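# Thread ring gauge onto ball screw end with two arms

## Task

Turn the ring gauge onto the fine-threaded tip of the ball screw until it has gone on by two complete revolutions or more.

## Robot and tools

Robot: two 6-joint arms, left_arm and right_arm, each ending in a parallel two-finger gripper with a wrist camera (cam_left_wrist, cam_right_wrist, both 616x616 fisheye). Their bases sit on the table in the scene frame, almost unrotated: left_arm at (+0.020, +0.266, 0) m, right_arm at (+0.035, -0.334, 0) m. Joint ranges in rad, base to hand: waist -2.618 to 3.054, shoulder 0.000 to 3.142, elbow 0.000 to 3.142, wrist pitch -1.571 to 1.571, wrist yaw -1.571 to 1.571, wrist roll -2.094 to 2.094. Elbows cannot fully straighten.

Frames. The scene frame has its origin on the tabletop midway between the arms, +z up, +x pointing out across the table, and left_arm on the +y side. The arm names do not correspond to sides of a camera picture. Each gripper has its own axes: the fingers extend along its +z and close along its y. The reported end_effector_position is the point between the finger pads, roughly 1 cm short of the fingertips.

Results. The state line shows, for left_arm and then right_arm, the gripper position in metres and orientation as quat_wxyz, in the scene frame; the printed position may be slightly wrong, worse when the arm reaches far. grip_measured is the measured finger gap on the same -1..+1 scale as the commanded opening; the final value under Joint positions is that gap in metres. Each gripper's reading carries its own fixed error of up to about 1 mm. A "pose unreachable" line means the clearance check altered or stopped the command for the named arm; HELD flags control steps where part of a row was not passed on. A "Hand target" line gives the pose the controller is currently steering each gripper toward. MOTOR HOT warns of heat at 75 °C; OVER-TEMPERATURE FAULT or FAULT lines report an arm stopping.

execute_actions: argument actions is a list holding zero or one item, plus optional pictures (boolean). An empty list only reports the state. An item {"rows": [...], "steps": n} runs 1 to 15 rows for n control steps (n at most 15, default 15, each step 1/30 s); one row per step, the final row repeating if rows run out. An item with only steps (up to 300) is a wait, counted from the previous result, including the time spent composing the reply.

Row layout: one flat list of 14 numbers, each within [-1, 1], even if one arm is idle: left_arm dx, dy, dz, rx, ry, rz, opening, then right_arm the same seven. dx to rz are an offset, not a pose: expressed in that gripper's own axes and measured from its pose in the latest result showing it (before any such result, and for the second or later call in a single reply, from where it stands when the action begins). Every row counts from that same reference, not from the row before. Scale: 1.0 equals 0.6 m of travel or 180 degrees; rx, ry, rz form a single rotation vector. Opening is absolute: +1 fully open (0.094 m), -1 closed. All-zero offsets are not idle: they pull the arm back to the reference pose.

move: target is one 14-number row with the same meaning (offsets in gripper axes from the same reference, absolute opening). speed is the path's top linear speed in m/s, 0.002 to 0.5, default 0.25; rotation is capped at twice that value in rad/s. Each gripper follows a straight line, all arms finishing together, lasting 0.5 to 10 s; anything longer is cut off at 10 s short of target. Rotations take the shorter direction. Openings are applied at the start. Paths ignore obstacles and the other arm, and grippers trail, wander, and can overshoot speed near full reach. The move: line gives the ending (done, off_target, moving, held, fault) and limits (paced = command clipped; held = steps blocked, after which the arm may jump fast), plus each gripper's distance to its goal.

wait: seconds, 0 to 10; nothing new is commanded. zoom_image: camera (cam_left_wrist or cam_right_wrist) and region [x0, y0, x1, y1] in image pixels from the top-left, no larger than 504 by 504, giving a sharper crop of the latest picture. read_manual: returns only licence text, moves nothing. finished_scene: scene, the current scene's number; ends and grades it, irreversibly, so call it only once the gauge is threaded and stable.

Control behaviour. Each step the command is limited to 70 mm and 16 degrees from the measured pose, then damped inverse kinematics chases it, favouring position over orientation. After an action ends an arm only continues to its last clipped pose, so long reaches need further calls. Arms tend to settle a centimetre or more low and can keep sinking under repeated zero offsets; to keep one still, send it a correcting offset in a reply's first call, zeros in later ones, increasing the correction if it still sags. The simulation keeps running while replies are written.

Gripping. To hold a part, command an opening roughly 0.03 beneath grip_measured; a smaller gap gives a lighter grip. Pads push about 50 to 62 N at most, less on parts under about 2 mm thick, with a brief spike on first contact. Screwing needs repeated wrist-roll turns within the ±2.094 rad roll limit, regrasping between turns, possibly with the other arm steadying the screw or gauge.

Avoid: knocking or dropping anything off the table, letting parts slip or fall, fast impacts and hard pressing (speed and how far a target lies beyond contact both raise force), and arms colliding or pushing on each other. Held parts or loose objects may get short random tugs. Holding loads heats motors: 90 °C pauses that arm for 10 s, 100 °C makes it go limp and drop.

Each tool is called after "Request:" as name(argument=value, ...) on one line, values as JSON.

## Session

I'll start by looking at the current state.

Request:
execute_actions(actions=[])

Scene clock: 0.00 s of 5200.00 s.
left_arm: end_effector_position=(+0.4756, -0.1071, +0.3333) grip_measured=+1.000 end_effector_quat_wxyz=(+0.151, +0.320, +0.645, -0.677) | right_arm: end_effector_position=(+0.1607, -0.5987, +0.1008) grip_measured=+1.000 end_effector_quat_wxyz=(+0.575, +0.817, +0.032, +0.036)
Joint positions: left_arm=[-0.379  2.481  2.551 -0.323  1.423 -0.639  0.094] | right_arm=[-0.749  1.025  0.133  0.445  0.679  1.886  0.094]
Joint velocities: left_arm=[-0.007 -0.002  0.002 -0.125 -0.007  0.022  0.   ] | right_arm=[-0.002  0.022 -0.002 -0.066 -0.007  0.051  0.   ]
Motor temperatures (°C, as the motors report them): left_arm=[29 30 28 28 28 28] | right_arm=[28 31 30 27 30 28]
Hand target (left_arm): +0.474, -0.107, +0.334; +0.149, +0.320, +0.645, -0.678
Hand target (right_arm): +0.160, -0.599, +0.102; +0.575, +0.817, +0.034, +0.030

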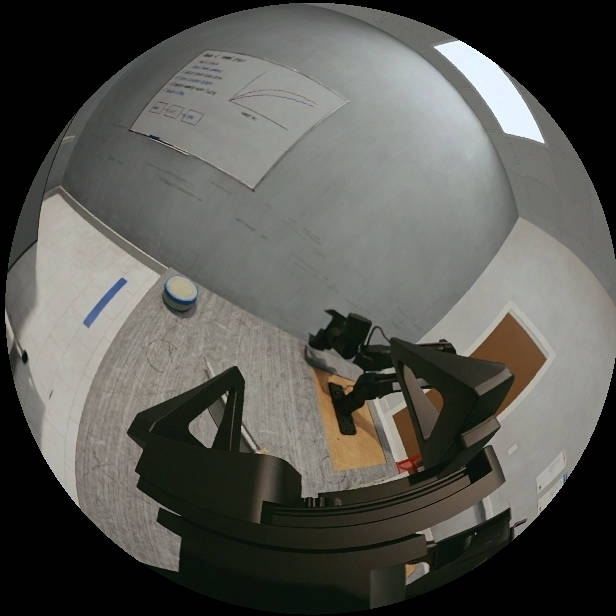

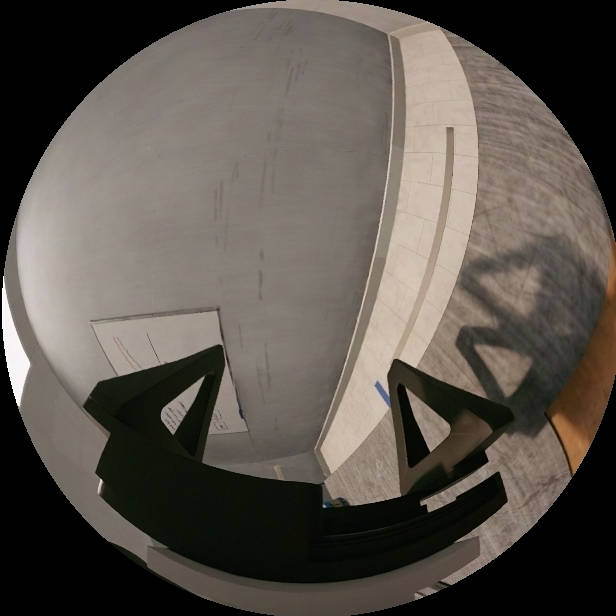

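Request:
move(target=[0.308, -0.264, -0.428, -0.530, -0.015, -0.096, 1.0, 0.104, 0.180, -0.2325, 0, 0, -0.583, 1.0], speed=0.2)

Scene clock: 45.10 s of 5200.00 s.
left_arm: end_effector_position=(+0.3110, +0.1931, +0.3556) grip_measured=+1.000 end_effector_quat_wxyz=(+0.299, -0.003, +0.954, -0.018) | right_arm: end_effector_position=(+0.2094, -0.4992, +0.2438) grip_measured=+1.000 end_effector_quat_wxyz=(+0.375, +0.474, +0.673, -0.427)
Joint positions: left_arm=[-0.34   1.439  1.994 -1.537 -0.162 -0.301  0.094] | right_arm=[-0.015  1.041  0.912 -1.153  1.193  1.025  0.094]
Joint velocities: left_arm=[-0.002  0.007 -0.002 -0.066  0.037  0.022  0.   ] | right_arm=[ 0.007  0.012  0.007 -0.051  0.007  0.007  0.   ]
Motor temperatures (°C, as the motors report them): left_arm=[29 49 32 31 28 28] | right_arm=[28 31 35 32 30 28]
Hand target (left_arm): +0.302, +0.195, +0.353; +0.291, -0.004, +0.957, -0.014
Hand target (right_arm): +0.211, -0.499, +0.252; +0.380, +0.471, +0.667, -0.434
Off the commanded pose (left_arm): 0.014 m, 5 deg.
Off the commanded pose (right_arm): 0.007 m, 1 deg.
joint sent to its limit (left arm) — the command would take joint 4 (wrist pitch) past its lower limit, so that joint was sent only as far as its limit.
After step 90, 36.93 s passed at rest.
move: off_target (left_arm)

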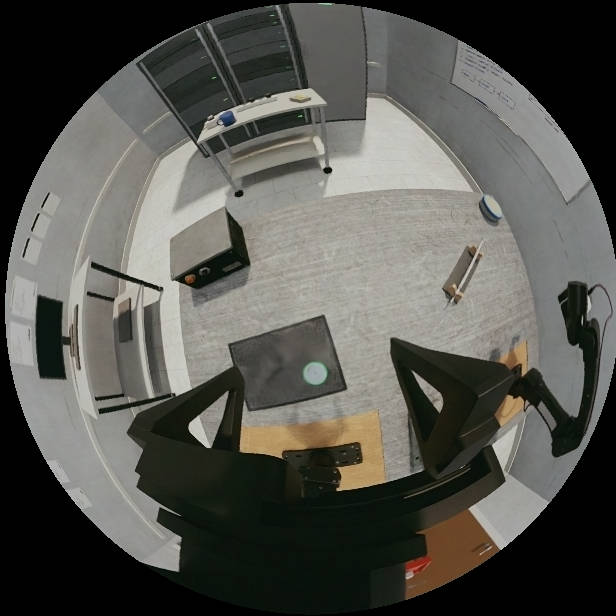

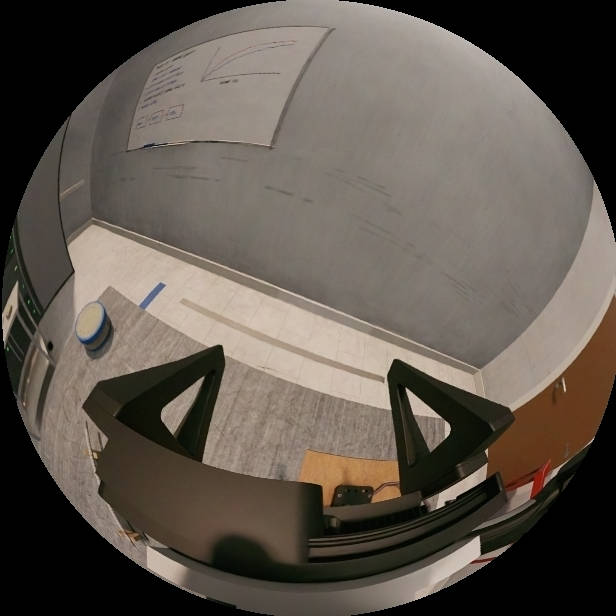

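Request:
zoom_image(camera="cam_left_wrist", region=[400, 180, 540, 320])

Request:
zoom_image(camera="cam_left_wrist", region=[150, 200, 370, 420])

Region (400, 180, 540, 320) of cam_left_wrist's 616x616 image, scaled by 3.600, with more detail than that image has.

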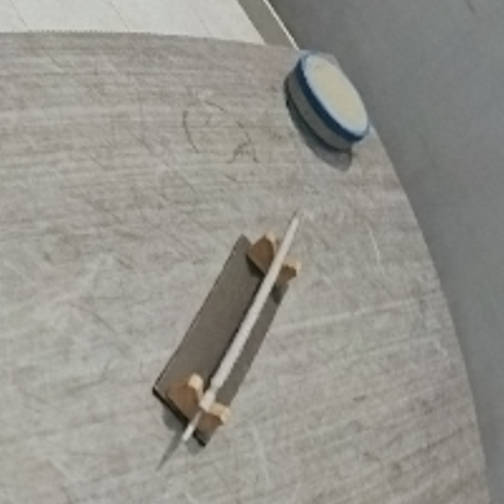

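Region (150, 200, 370, 420) of cam_left_wrist's 616x616 image, scaled by 2.291, with more detail than that image has.

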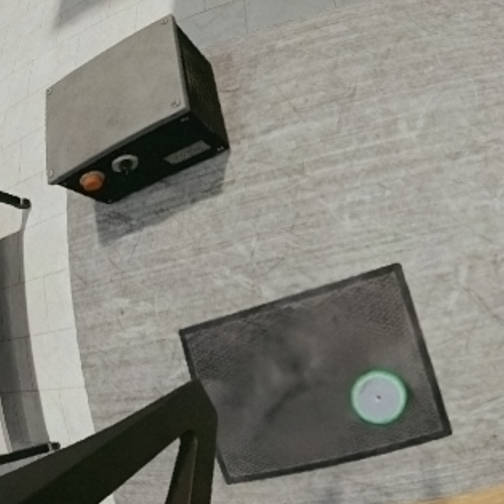

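Request:
move(target=[0.307, 0.042, 0.263, -0.0116, 0.1933, 0.002, 1.0, 0.1085, 0.302, -0.259, -0.363, 0.154, -0.259, 1.0], speed=0.2)

Scene clock: 116.33 s of 5200.00 s.
left_arm: end_effector_position=(+0.2479, +0.2129, +0.1258) grip_measured=+1.000 end_effector_quat_wxyz=(+0.007, -0.003, +1.000, +0.004) | right_arm: end_effector_position=(+0.3483, -0.3001, +0.1964) grip_measured=+1.000 end_effector_quat_wxyz=(+0.218, -0.006, +0.976, -0.006)
Joint positions: left_arm=[-0.236  1.416  1.155 -1.299 -0.01  -0.246  0.094] | right_arm=[ 0.132  1.352  1.292 -1.075  0.069  0.115  0.094]
Joint velocities: left_arm=[-0.012  0.012  0.002 -0.051 -0.037 -0.007  0.   ] | right_arm=[-0.012 -0.002  0.007 -0.007 -0.066  0.037  0.   ]
Motor temperatures (°C, as the motors report them): left_arm=[29 36 31 32 28 28] | right_arm=[28 31 38 30 31 28]
Hand target (left_arm): +0.248, +0.214, +0.120; +0.000, -0.003, +1.000, +0.002
Hand target (right_arm): +0.352, -0.301, +0.202; +0.224, -0.005, +0.975, -0.002
Off the commanded pose (left_arm): 0.007 m, 1 deg.
Off the commanded pose (right_arm): 0.004 m, 1 deg.
After step 90, 64.00 s passed at rest.
move: done

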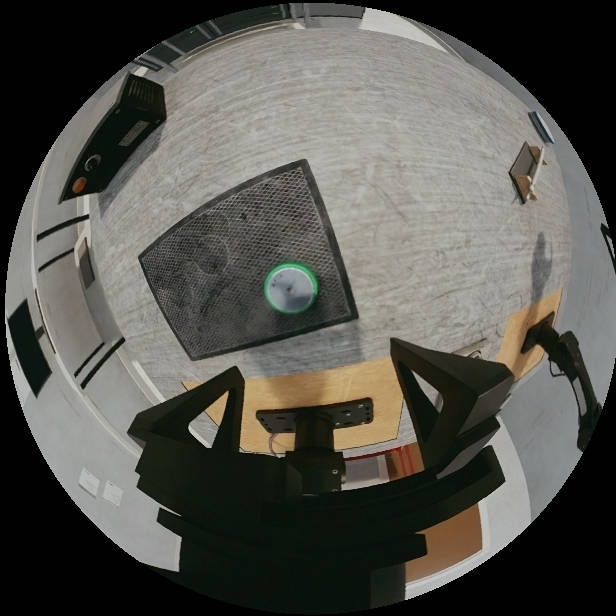

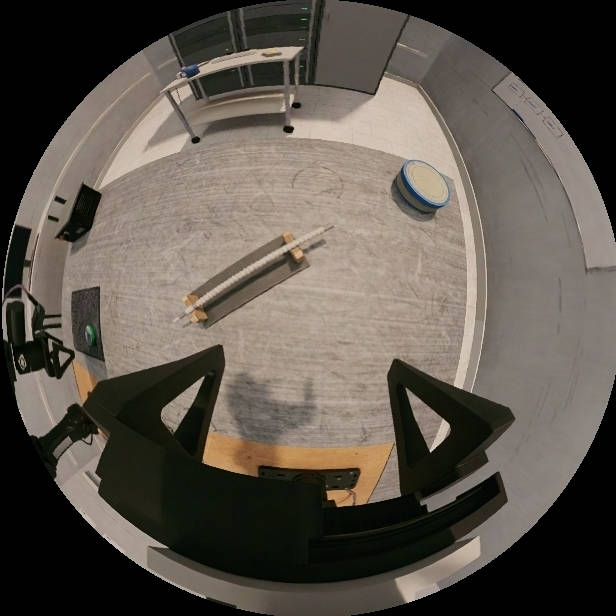

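Request:
zoom_image(camera="cam_right_wrist", region=[160, 200, 350, 340])

Request:
zoom_image(camera="cam_left_wrist", region=[240, 240, 340, 340])

Region (160, 200, 350, 340) of cam_right_wrist's 616x616 image, scaled by 2.653, with more detail than that image has; it fills the top 371 rows of this view, and the rest is white.

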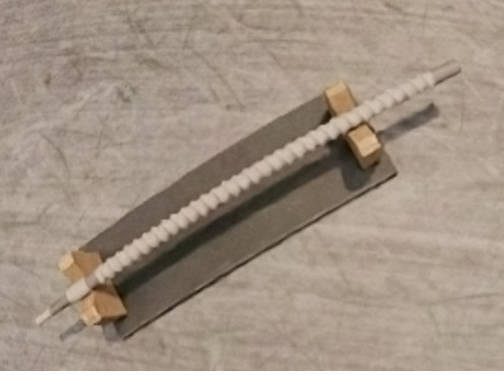

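Region (240, 240, 340, 340) of cam_left_wrist's 616x616 image, scaled by 5.040, with more detail than that image has.

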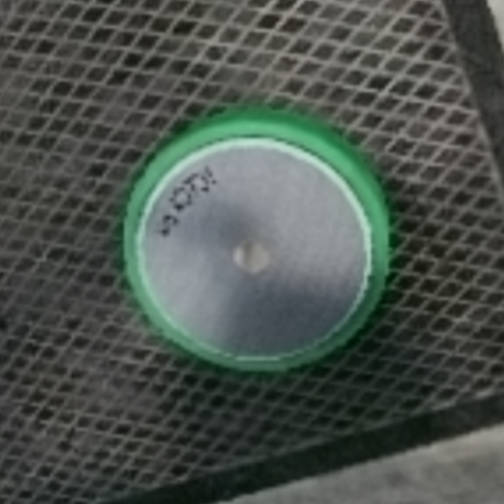

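Request:
move(target=[0.005, 0.025, 0.11, 0, 0.004, 0, 1.0, -0.041, 0.174, 0.1575, -0.153, 0.076, -0.672, 1.0], speed=0.2)

Scene clock: 177.90 s of 5200.00 s.
left_arm: end_effector_position=(+0.2469, +0.2272, +0.0671) grip_measured=+1.000 end_effector_quat_wxyz=(+0.009, -0.003, +1.000, +0.003) | right_arm: end_effector_position=(+0.4120, -0.1987, +0.1179) grip_measured=+1.000 end_effector_quat_wxyz=(-0.007, +0.880, -0.475, +0.000)
Joint positions: left_arm=[-0.176  1.429  0.93  -1.056 -0.01  -0.186  0.094] | right_arm=[ 0.328  2.071  1.895 -1.384 -0.008 -1.814  0.094]
Joint velocities: left_arm=[ 0.002 -0.027 -0.002  0.125  0.007  0.022  0.   ] | right_arm=[-0.002 -0.012  0.017  0.066 -0.037 -0.007  0.   ]
Motor temperatures (°C, as the motors report them): left_arm=[29 35 32 31 28 28] | right_arm=[28 33 39 31 30 28]
Hand target (left_arm): +0.245, +0.230, +0.060; +0.000, -0.003, +1.000, +0.004
Hand target (right_arm): +0.411, -0.196, +0.120; -0.004, +0.883, -0.469, -0.001
Off the commanded pose (left_arm): 0.007 m, 1 deg.
Off the commanded pose (right_arm): 0.004 m, 1 deg.
After step 90, 52.63 s passed at rest.
move: done

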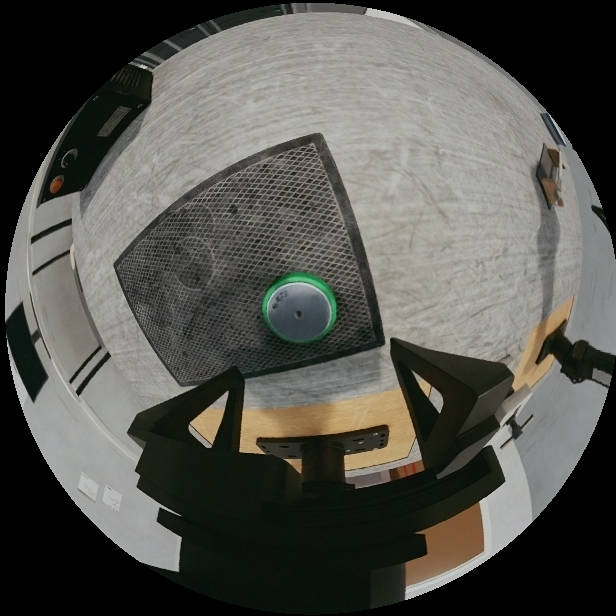

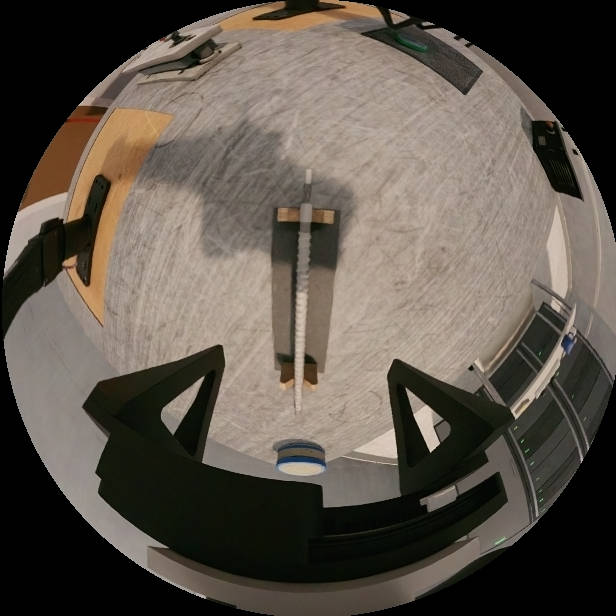

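Request:
move(target=[0.0, 0.014, 0.068, 0, 0.005, 0, 1.0, 0.0, 0.014, 0.08, 0, 0, 0.0, 0.0], speed=0.1)

Scene clock: 186.77 s of 5200.00 s.
left_arm: end_effector_position=(+0.2493, +0.2345, +0.0324) grip_measured=+1.000 end_effector_quat_wxyz=(+0.007, -0.003, +1.000, +0.004) | right_arm: end_effector_position=(+0.4056, -0.2011, +0.0657) grip_measured=+0.003 end_effector_quat_wxyz=(-0.002, +0.880, -0.474, -0.003)
Joint positions: left_arm=[-0.143  1.484  0.833 -0.906 -0.01  -0.154  0.094] | right_arm=[ 0.328  2.063  1.675 -1.183 -0.008 -1.817  0.047]
Joint velocities: left_arm=[-0.007 -0.002 -0.007  0.11  -0.007 -0.022  0.   ] | right_arm=[ 0.017 -0.002 -0.012  0.066 -0.007 -0.037 -0.   ]
Motor temperatures (°C, as the motors report them): left_arm=[29 35 32 31 28 28] | right_arm=[28 36 39 30 30 28]
Hand target (left_arm): +0.247, +0.237, +0.027; +0.001, -0.003, +1.000, +0.004
Hand target (right_arm): +0.405, -0.203, +0.070; -0.007, +0.880, -0.475, +0.001
Off the commanded pose (left_arm): 0.006 m, 1 deg.
Off the commanded pose (right_arm): 0.004 m, 1 deg.
After step 90, 4.77 s passed at rest.
move: done

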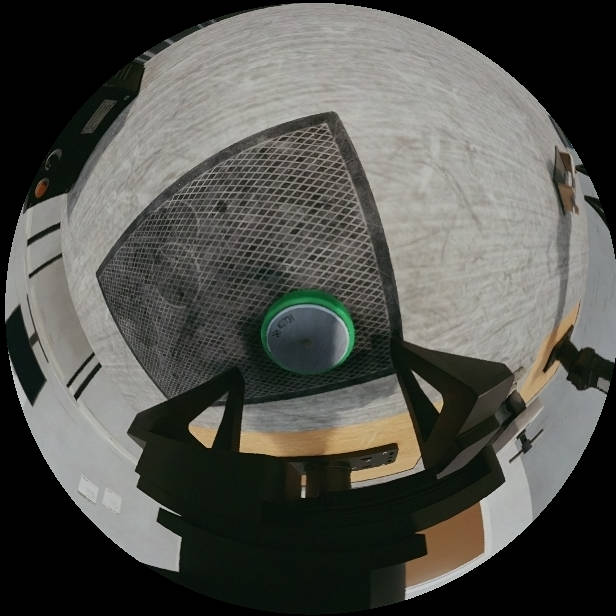

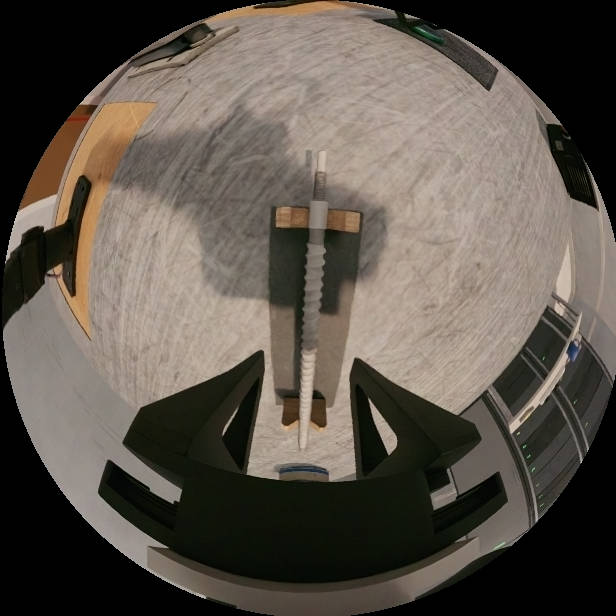

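Request:
move(target=[-0.003, 0.010, 0.036, 0, 0.004, 0, 1.0, 0.0, 0.0, 0.043, 0, 0, 0.0, -0.3], speed=0.05)

Scene clock: 195.97 s of 5200.00 s.
left_arm: end_effector_position=(+0.2516, +0.2386, +0.0192) grip_measured=+1.000 end_effector_quat_wxyz=(+0.005, -0.002, +1.000, +0.003) | right_arm: end_effector_position=(+0.4078, -0.2003, +0.0450) grip_measured=-0.297 end_effector_quat_wxyz=(-0.007, +0.880, -0.474, +0.001)
Joint positions: left_arm=[-0.122  1.52   0.808 -0.85  -0.006 -0.131  0.094] | right_arm=[ 0.328  2.075  1.61  -1.093 -0.008 -1.817  0.033]
Joint velocities: left_arm=[ 0.012  0.007 -0.002 -0.051  0.051  0.022  0.   ] | right_arm=[-0.012 -0.007  0.002 -0.037 -0.022  0.051 -0.001]
Motor temperatures (°C, as the motors report them): left_arm=[29 35 32 31 28 28] | right_arm=[28 38 38 30 30 28]
Hand target (left_arm): +0.251, +0.241, +0.011; +0.001, -0.003, +1.000, +0.004
Hand target (right_arm): +0.405, -0.201, +0.040; -0.002, +0.880, -0.474, -0.003
Off the commanded pose (left_arm): 0.009 m, 0 deg.
Off the commanded pose (right_arm): 0.006 m, 1 deg.
After step 90, 5.27 s passed at rest.
move: done

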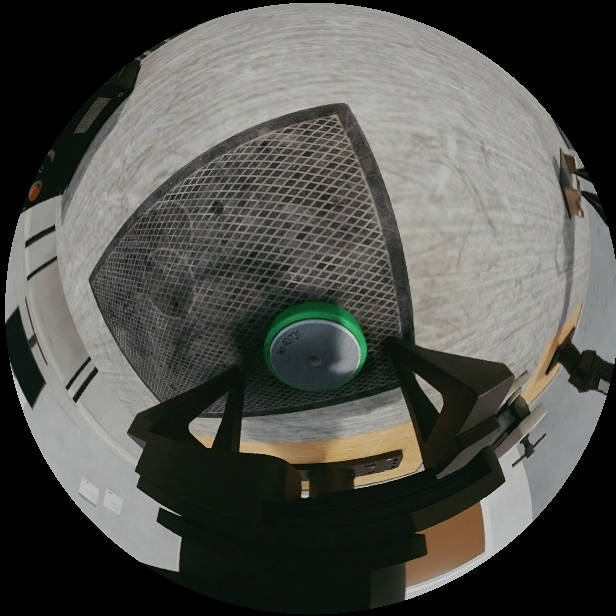

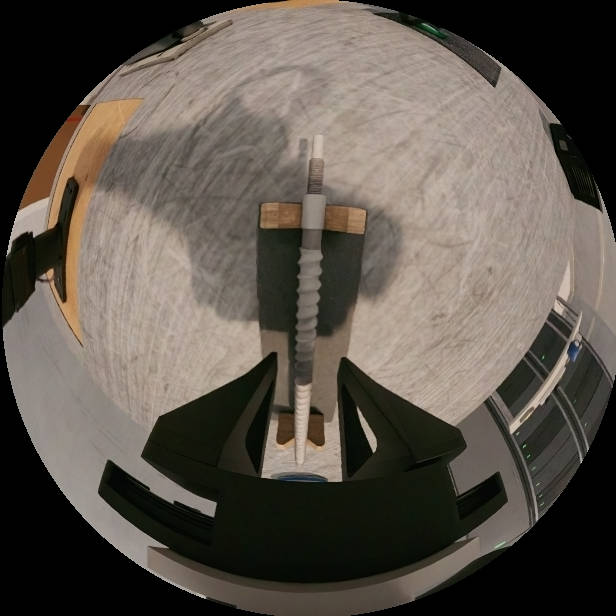

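Request:
zoom_image(camera="cam_right_wrist", region=[230, 120, 400, 400])

Request:
zoom_image(camera="cam_left_wrist", region=[210, 280, 430, 430])

Region (230, 120, 400, 400) of cam_right_wrist's 616x616 image, scaled by 1.800, with more detail than that image has; it fills the left 306 columns of this view, and the rest is white.

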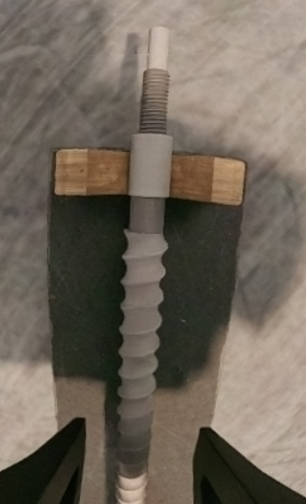

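Region (210, 280, 430, 430) of cam_left_wrist's 616x616 image, scaled by 2.291, with more detail than that image has; it fills the top 344 rows of this view, and the rest is white.

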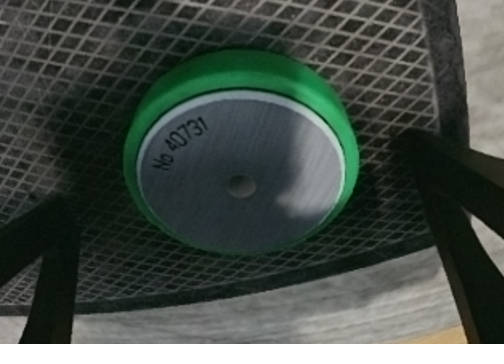

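Request:
move(target=[0.0, 0.0, 0.003, 0, 0.0, 0, 0.05, 0.0, 0.005, 0.03, 0, 0, 0.0, -0.3], speed=0.03)

Scene clock: 216.90 s of 5200.00 s.
left_arm: end_effector_position=(+0.2514, +0.2369, +0.0192) grip_measured=+0.060 end_effector_quat_wxyz=(+0.004, -0.002, +1.000, -0.002) | right_arm: end_effector_position=(+0.4078, -0.2003, +0.0325) grip_measured=-0.297 end_effector_quat_wxyz=(-0.012, +0.880, -0.474, +0.006)
Joint positions: left_arm=[-0.122  1.52   0.808 -0.85   0.003 -0.13   0.05 ] | right_arm=[ 0.328  2.075  1.559 -1.029 -0.008 -1.817  0.033]
Joint velocities: left_arm=[-0.007 -0.002 -0.017  0.081 -0.066  0.051  0.001] | right_arm=[ 0.007 -0.002  0.007  0.037  0.007  0.022 -0.   ]
Motor temperatures (°C, as the motors report them): left_arm=[29 35 31 31 28 28] | right_arm=[28 39 36 30 30 28]
Hand target (left_arm): +0.252, +0.239, +0.017; +0.005, -0.003, +1.000, +0.002
Hand target (right_arm): +0.405, -0.202, +0.027; -0.007, +0.880, -0.474, +0.001
Off the commanded pose (left_arm): 0.002 m, 1 deg.
Off the commanded pose (right_arm): 0.006 m, 1 deg.
After step 90, 17.07 s passed at rest.
move: done

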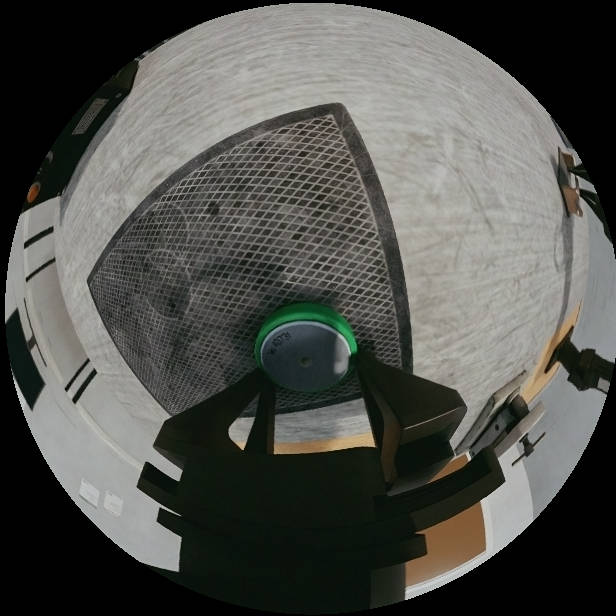

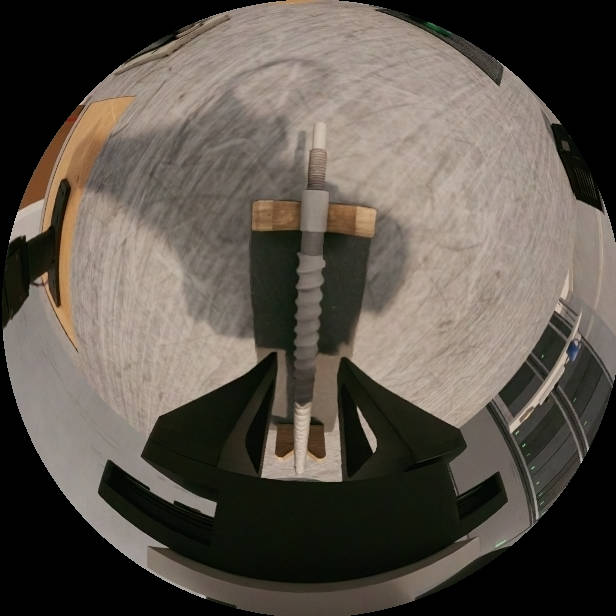

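Request:
move(target=[0.0, 0.0, -0.004, 0, 0.0, 0, 0.5, 0.0, 0.006, 0.015, 0, 0, 0.0, -0.3], speed=0.03)

Request:
move(target=[0.0, 0.0, 0.0, 0, 0.0, -0.5, 0.5, 0.0, 0.0, 0.0, 0, 0, 0.0, -0.7], speed=0.4)

Scene clock: 225.30 s of 5200.00 s.
left_arm: end_effector_position=(+0.2514, +0.2369, +0.0192) grip_measured=+0.498 end_effector_quat_wxyz=(+0.004, -0.002, +1.000, -0.002) | right_arm: end_effector_position=(+0.4067, -0.2007, +0.0255) grip_measured=-0.297 end_effector_quat_wxyz=(-0.013, +0.880, -0.474, +0.007)
Joint positions: left_arm=[-0.122  1.52   0.808 -0.85   0.003 -0.13   0.07 ] | right_arm=[ 0.328  2.075  1.529 -0.996 -0.008 -1.817  0.033]
Joint velocities: left_arm=[-0.002  0.022  0.012  0.022 -0.007 -0.095  0.   ] | right_arm=[-0.007 -0.012 -0.002 -0.022  0.037 -0.007  0.001]
Motor temperatures (°C, as the motors report them): left_arm=[29 35 32 30 28 28] | right_arm=[28 40 36 30 30 28]
Hand target (left_arm): +0.251, +0.237, +0.022; +0.004, -0.002, +1.000, -0.002
Hand target (right_arm): +0.405, -0.202, +0.023; -0.012, +0.880, -0.474, +0.006
Off the commanded pose (left_arm): 0.002 m, 0 deg.
Off the commanded pose (right_arm): 0.003 m, 0 deg.
After step 90, 4.70 s passed at rest.
move: done

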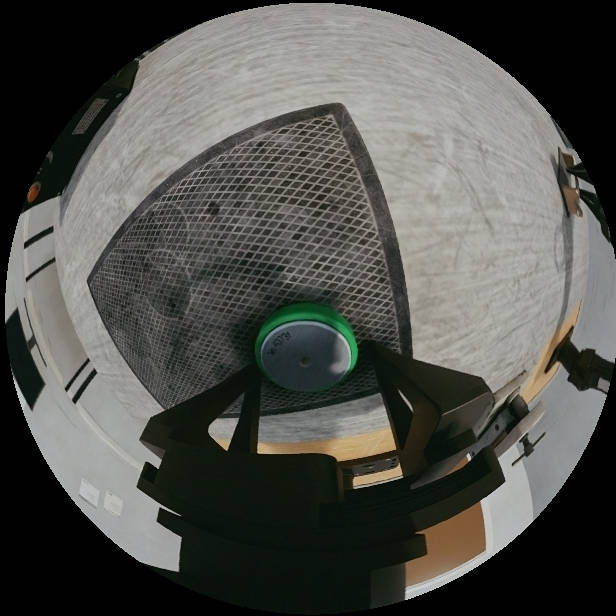

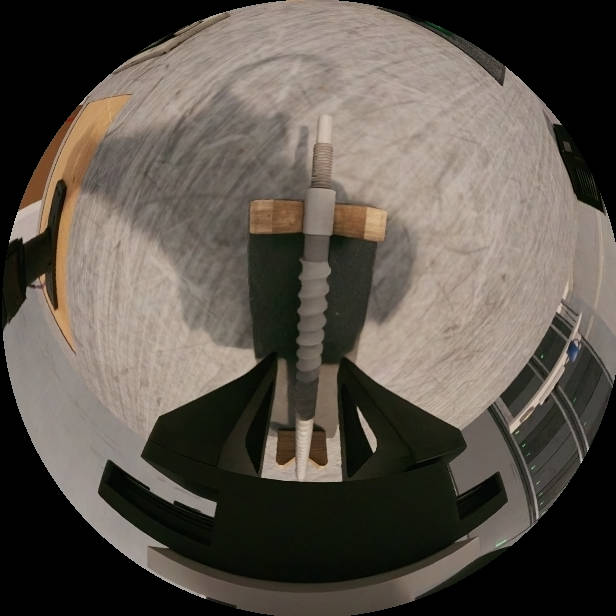

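Scene clock: 227.93 s of 5200.00 s.
left_arm: end_effector_position=(+0.2548, +0.2329, +0.0193) grip_measured=+0.498 end_effector_quat_wxyz=(+0.001, +0.703, -0.711, +0.017) | right_arm: end_effector_position=(+0.4068, -0.2006, +0.0255) grip_measured=-0.697 end_effector_quat_wxyz=(-0.013, +0.880, -0.474, +0.007)
Joint positions: left_arm=[-0.122  1.52   0.808 -0.834  0.023 -1.687  0.07 ] | right_arm=[ 0.328  2.075  1.529 -0.996 -0.008 -1.817  0.014]
Joint velocities: left_arm=[-0.002 -0.012  0.012 -0.11  -0.022  0.022  0.001] | right_arm=[-0.002 -0.017  0.002  0.022  0.022  0.007 -0.   ]
Motor temperatures (°C, as the motors report them): left_arm=[29 35 32 30 28 28] | right_arm=[28 40 36 30 30 28]
Hand target (left_arm): +0.251, +0.237, +0.019; -0.001, +0.709, -0.706, +0.005
Hand target (right_arm): +0.407, -0.201, +0.025; -0.013, +0.880, -0.474, +0.007
Off the commanded pose (left_arm): 0.005 m, 2 deg.
Off the commanded pose (right_arm): 0.000 m, 0 deg.
move: done

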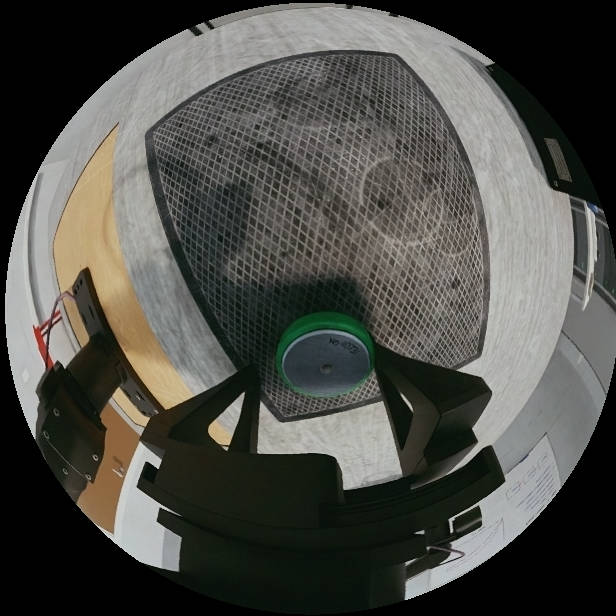

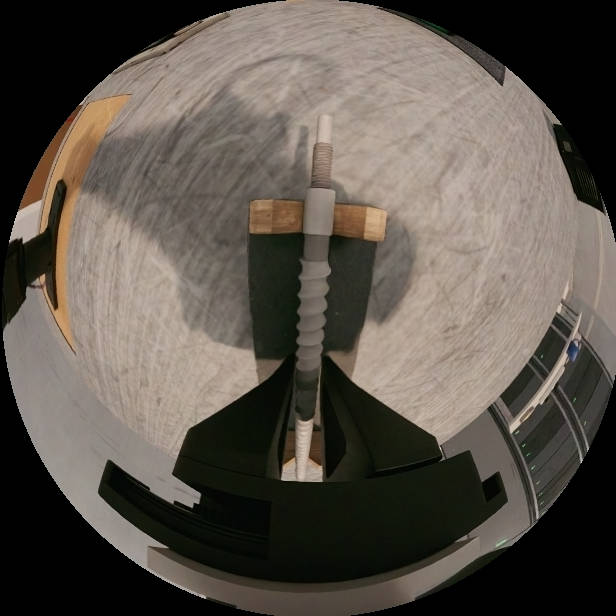

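Request:
move(target=[-0.0067, 0.0057, -0.012, -0.0072, -0.0081, -0.0036, 0.5, 0.0, 0.0, 0.0, 0, 0, 0.0, -0.85], speed=0.03)

Scene clock: 243.17 s of 5200.00 s.
left_arm: end_effector_position=(+0.2547, +0.2342, +0.0209) grip_measured=+0.498 end_effector_quat_wxyz=(+0.000, +0.704, -0.710, +0.013) | right_arm: end_effector_position=(+0.4067, -0.2009, +0.0255) grip_measured=-0.828 end_effector_quat_wxyz=(-0.013, +0.880, -0.474, +0.007)
Joint positions: left_arm=[-0.122  1.52   0.815 -0.846  0.016 -1.69   0.07 ] | right_arm=[ 0.328  2.075  1.529 -0.996 -0.007 -1.817  0.008]
Joint velocities: left_arm=[-0.002  0.002 -0.002 -0.022 -0.051 -0.007  0.001] | right_arm=[-0.002 -0.032  0.002 -0.037 -0.037  0.037 -0.   ]
Motor temperatures (°C, as the motors report them): left_arm=[29 36 32 30 28 28] | right_arm=[28 41 37 30 30 28]
Hand target (left_arm): +0.252, +0.237, +0.026; +0.000, +0.707, -0.707, +0.000
Hand target (right_arm): +0.407, -0.201, +0.025; -0.013, +0.880, -0.474, +0.007
Off the commanded pose (left_arm): 0.007 m, 2 deg.
Off the commanded pose (right_arm): 0.000 m, 0 deg.
After step 90, 11.40 s passed at rest.
move: done

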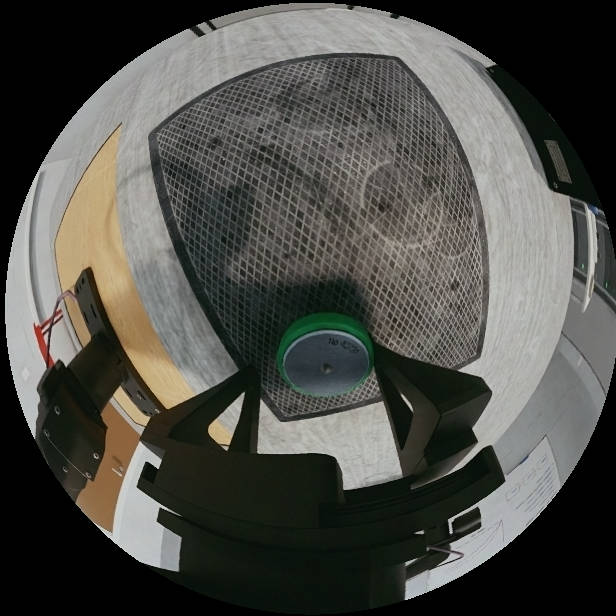

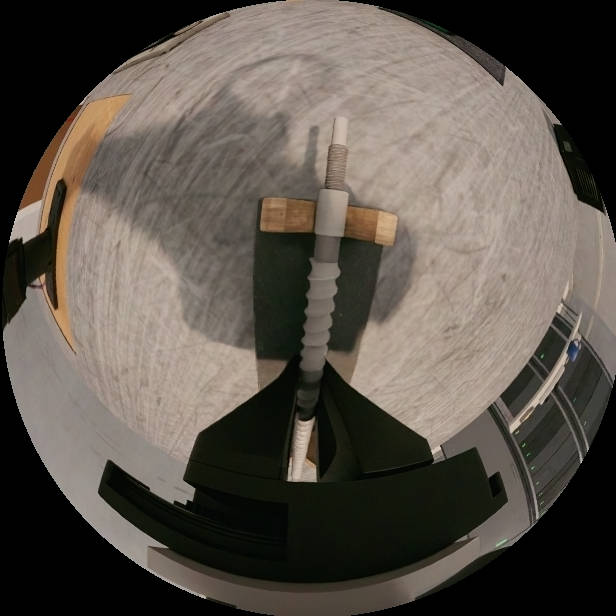

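Request:
move(target=[0.0, 0.0, -0.008, 0.0, 0.0, 0.0, 0.03, 0.0, 0.0, 0.0, 0, 0, 0.0, -0.86], speed=0.03)

Request:
zoom_image(camera="cam_left_wrist", region=[210, 280, 430, 430])

Scene clock: 250.47 s of 5200.00 s.
left_arm: end_effector_position=(+0.2567, +0.2339, +0.0209) grip_measured=+0.072 end_effector_quat_wxyz=(-0.002, +0.704, -0.710, +0.016) | right_arm: end_effector_position=(+0.4067, -0.2009, +0.0255) grip_measured=-0.828 end_effector_quat_wxyz=(-0.013, +0.880, -0.474, +0.007)
Joint positions: left_arm=[-0.122  1.52   0.815 -0.838  0.016 -1.69   0.05 ] | right_arm=[ 0.328  2.075  1.529 -0.996 -0.007 -1.817  0.008]
Joint velocities: left_arm=[-0.002  0.017  0.002  0.022 -0.022  0.007 -0.001] | right_arm=[ 0.002 -0.002  0.012 -0.051 -0.037 -0.037  0.001]
Motor temperatures (°C, as the motors report them): left_arm=[29 36 33 30 28 28] | right_arm=[28 41 37 30 30 28]
Hand target (left_arm): +0.255, +0.234, +0.026; +0.000, +0.704, -0.710, +0.013
Hand target (right_arm): +0.407, -0.201, +0.025; -0.013, +0.880, -0.474, +0.007
Off the commanded pose (left_arm): 0.005 m, 0 deg.
Off the commanded pose (right_arm): 0.000 m, 0 deg.
After step 90, 3.60 s passed at rest.
move: done

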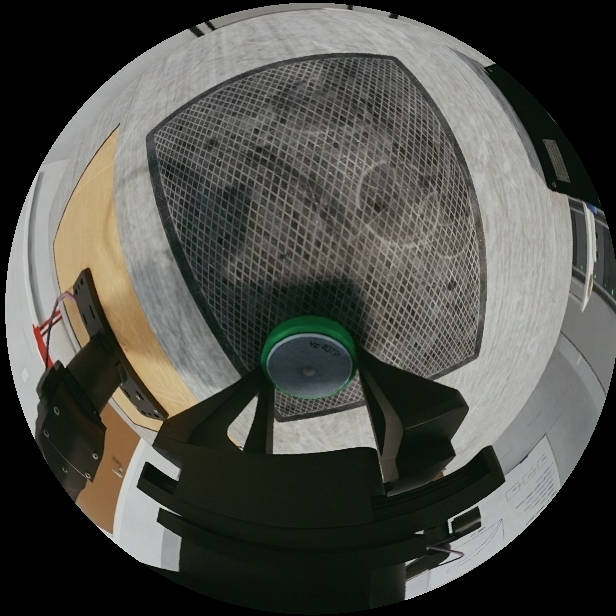

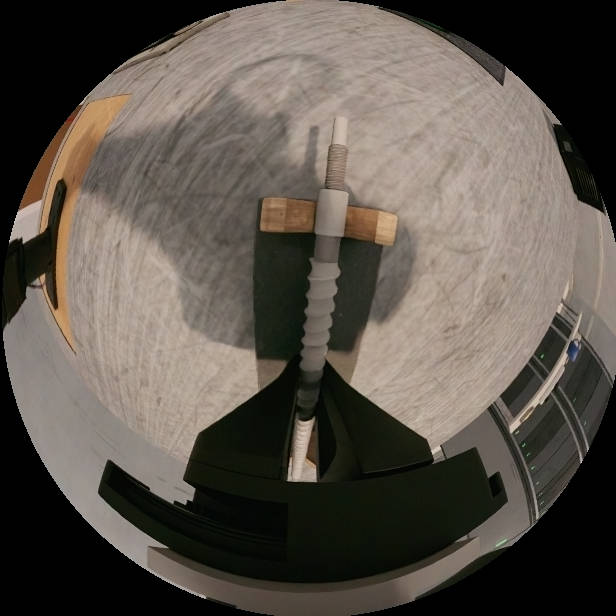

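Region (210, 280, 430, 430) of cam_left_wrist's 616x616 image, scaled by 2.291, with more detail than that image has; it fills the top 344 rows of this view, and the rest is white.

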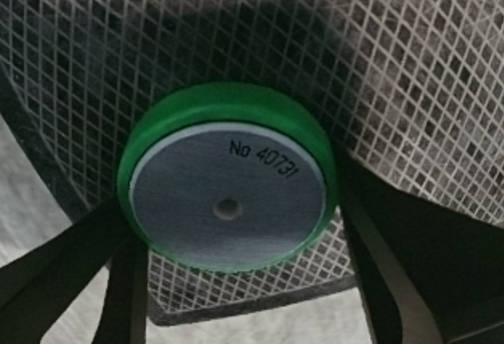

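Request:
move(target=[0.0, 0.0, -0.2, 0.0, 0.0, 0.0, 0.03, 0.0, 0.0, -0.17, 0, 0, 0.0, -0.86], speed=0.08)

Scene clock: 282.23 s of 5200.00 s.
left_arm: end_effector_position=(+0.2545, +0.2341, +0.1277) grip_measured=+0.072 end_effector_quat_wxyz=(+0.007, +0.705, -0.710, +0.004) | right_arm: end_effector_position=(+0.4040, -0.2018, +0.1133) grip_measured=-0.828 end_effector_quat_wxyz=(-0.004, +0.881, -0.474, -0.001)
Joint positions: left_arm=[-0.122  1.439  1.182 -1.316  0.016 -1.69   0.05 ] | right_arm=[ 0.328  2.04   1.83  -1.357 -0.007 -1.817  0.008]
Joint velocities: left_arm=[ 0.007  0.017  0.007 -0.022  0.022 -0.037  0.   ] | right_arm=[-0.002 -0.022 -0.012 -0.037 -0.022  0.022  0.   ]
Motor temperatures (°C, as the motors report them): left_arm=[29 37 34 30 28 28] | right_arm=[28 43 37 29 30 28]
Hand target (left_arm): +0.255, +0.235, +0.141; -0.002, +0.704, -0.710, +0.016
Hand target (right_arm): +0.405, -0.202, +0.127; -0.013, +0.880, -0.474, +0.007
Off the commanded pose (left_arm): 0.013 m, 2 deg.
Off the commanded pose (right_arm): 0.014 m, 1 deg.
After step 90, 26.73 s passed at rest.
move: off_target (left_arm, right_arm)

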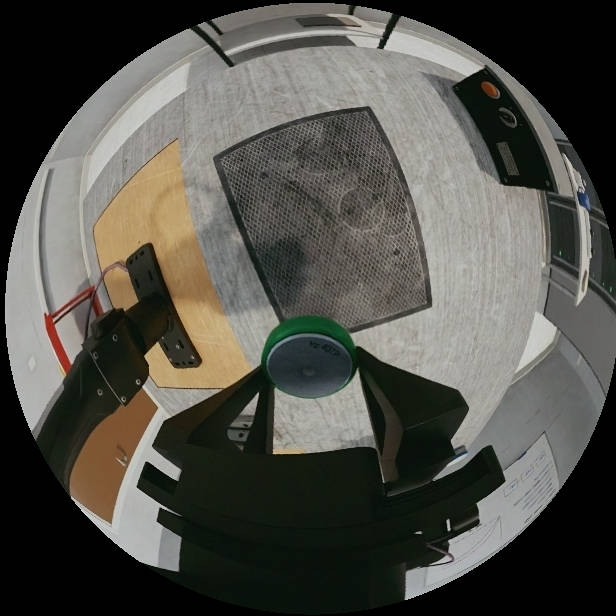

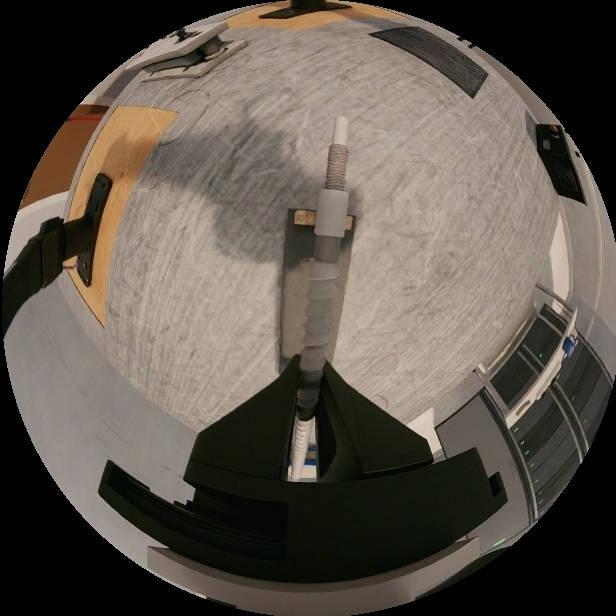

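Request:
move(target=[0.447, -0.014, -0.218, 0.2854, 0.1817, 0.2348, 0.03, -0.071, 0.041, -0.082, 0, -0.1667, 0.0, -0.86], speed=0.12)

Scene clock: 310.47 s of 5200.00 s.
left_arm: end_effector_position=(+0.2566, -0.0263, +0.2593) grip_measured=+0.072 end_effector_quat_wxyz=(+0.087, -0.334, +0.808, -0.478) | right_arm: end_effector_position=(+0.3665, -0.1793, +0.1533) grip_measured=-0.828 end_effector_quat_wxyz=(-0.143, +0.852, -0.464, -0.194)
Joint positions: left_arm=[-0.817  1.167  1.044 -0.441  0.15  -1.69   0.05 ] | right_arm=[ 0.199  2.014  1.867 -1.544 -0.473 -1.965  0.008]
Joint velocities: left_arm=[-0.027 -0.002 -0.002 -0.007 -0.037  0.022  0.   ] | right_arm=[-0.017  0.007  0.017 -0.051 -0.007  0.007 -0.001]
Motor temperatures (°C, as the motors report them): left_arm=[29 38 35 31 28 28] | right_arm=[28 45 39 29 30 28]
Hand target (left_arm): +0.257, -0.033, +0.264; +0.090, -0.320, +0.805, -0.492
Hand target (right_arm): +0.360, -0.179, +0.162; -0.153, +0.848, -0.465, -0.203
Off the commanded pose (left_arm): 0.008 m, 3 deg.
Off the commanded pose (right_arm): 0.011 m, 4 deg.
joint sent to its limit (right arm) — the command would take joint 4 (wrist pitch) past its lower limit, so that joint was sent only as far as its limit.
After step 90, 19.37 s passed at rest.
move: off_target (left_arm, right_arm)

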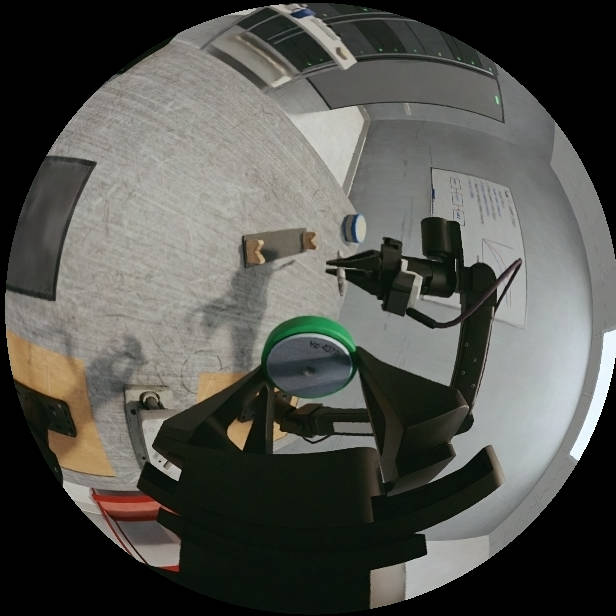

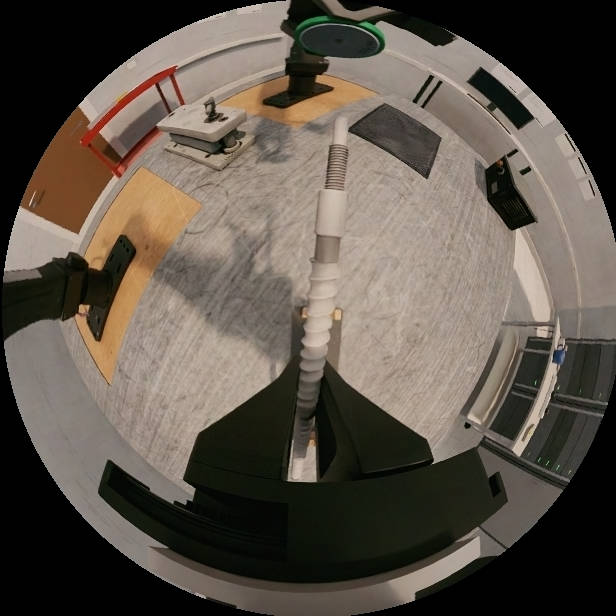

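Request:
zoom_image(camera="cam_left_wrist", region=[240, 210, 440, 410])

Region (240, 210, 440, 410) of cam_left_wrist's 616x616 image, scaled by 2.520, with more detail than that image has.

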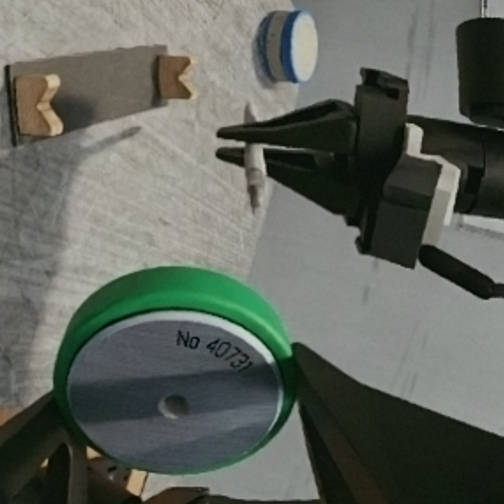

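Request:
move(target=[0.0, 0.0, 0.0, 0.0, 0.0, 0.0, 0.03, 0.0, 0.0, -0.01, 0.139, 0.0, 0.0, -0.86], speed=0.1)

Scene clock: 354.63 s of 5200.00 s.
left_arm: end_effector_position=(+0.2556, -0.0252, +0.2568) grip_measured=+0.072 end_effector_quat_wxyz=(+0.085, -0.336, +0.810, -0.473) | right_arm: end_effector_position=(+0.3684, -0.1829, +0.1501) grip_measured=-0.828 end_effector_quat_wxyz=(-0.305, +0.808, -0.497, -0.086)
Joint positions: left_arm=[-0.817  1.167  1.044 -0.452  0.15  -1.689  0.05 ] | right_arm=[ 0.142  1.633  1.303 -0.939 -0.579 -1.796  0.008]
Joint velocities: left_arm=[-0.002  0.007 -0.012  0.022  0.007 -0.037 -0.   ] | right_arm=[ 0.007 -0.002 -0.007  0.022  0.022 -0.022  0.001]
Motor temperatures (°C, as the motors report them): left_arm=[29 35 35 39 28 28] | right_arm=[28 48 37 29 30 28]
Hand target (left_arm): +0.257, -0.026, +0.259; +0.087, -0.334, +0.808, -0.478
Hand target (right_arm): +0.367, -0.182, +0.159; -0.322, +0.802, -0.496, -0.087
Off the commanded pose (left_arm): 0.003 m, 1 deg.
Off the commanded pose (right_arm): 0.009 m, 2 deg.
After step 90, 38.47 s passed at rest.
move: done

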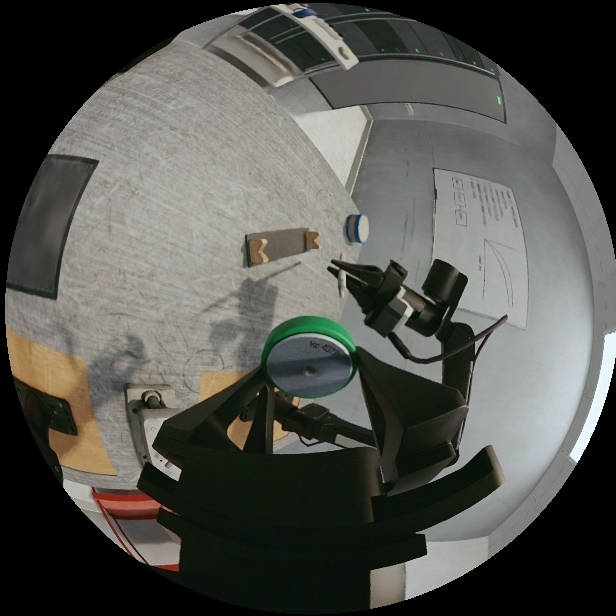

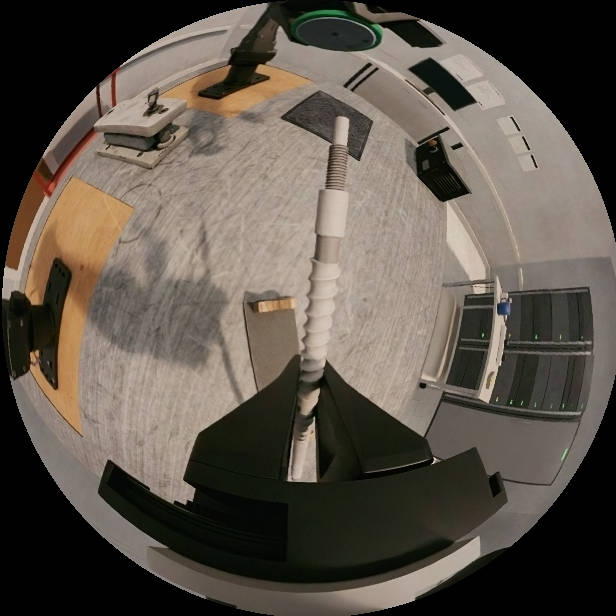

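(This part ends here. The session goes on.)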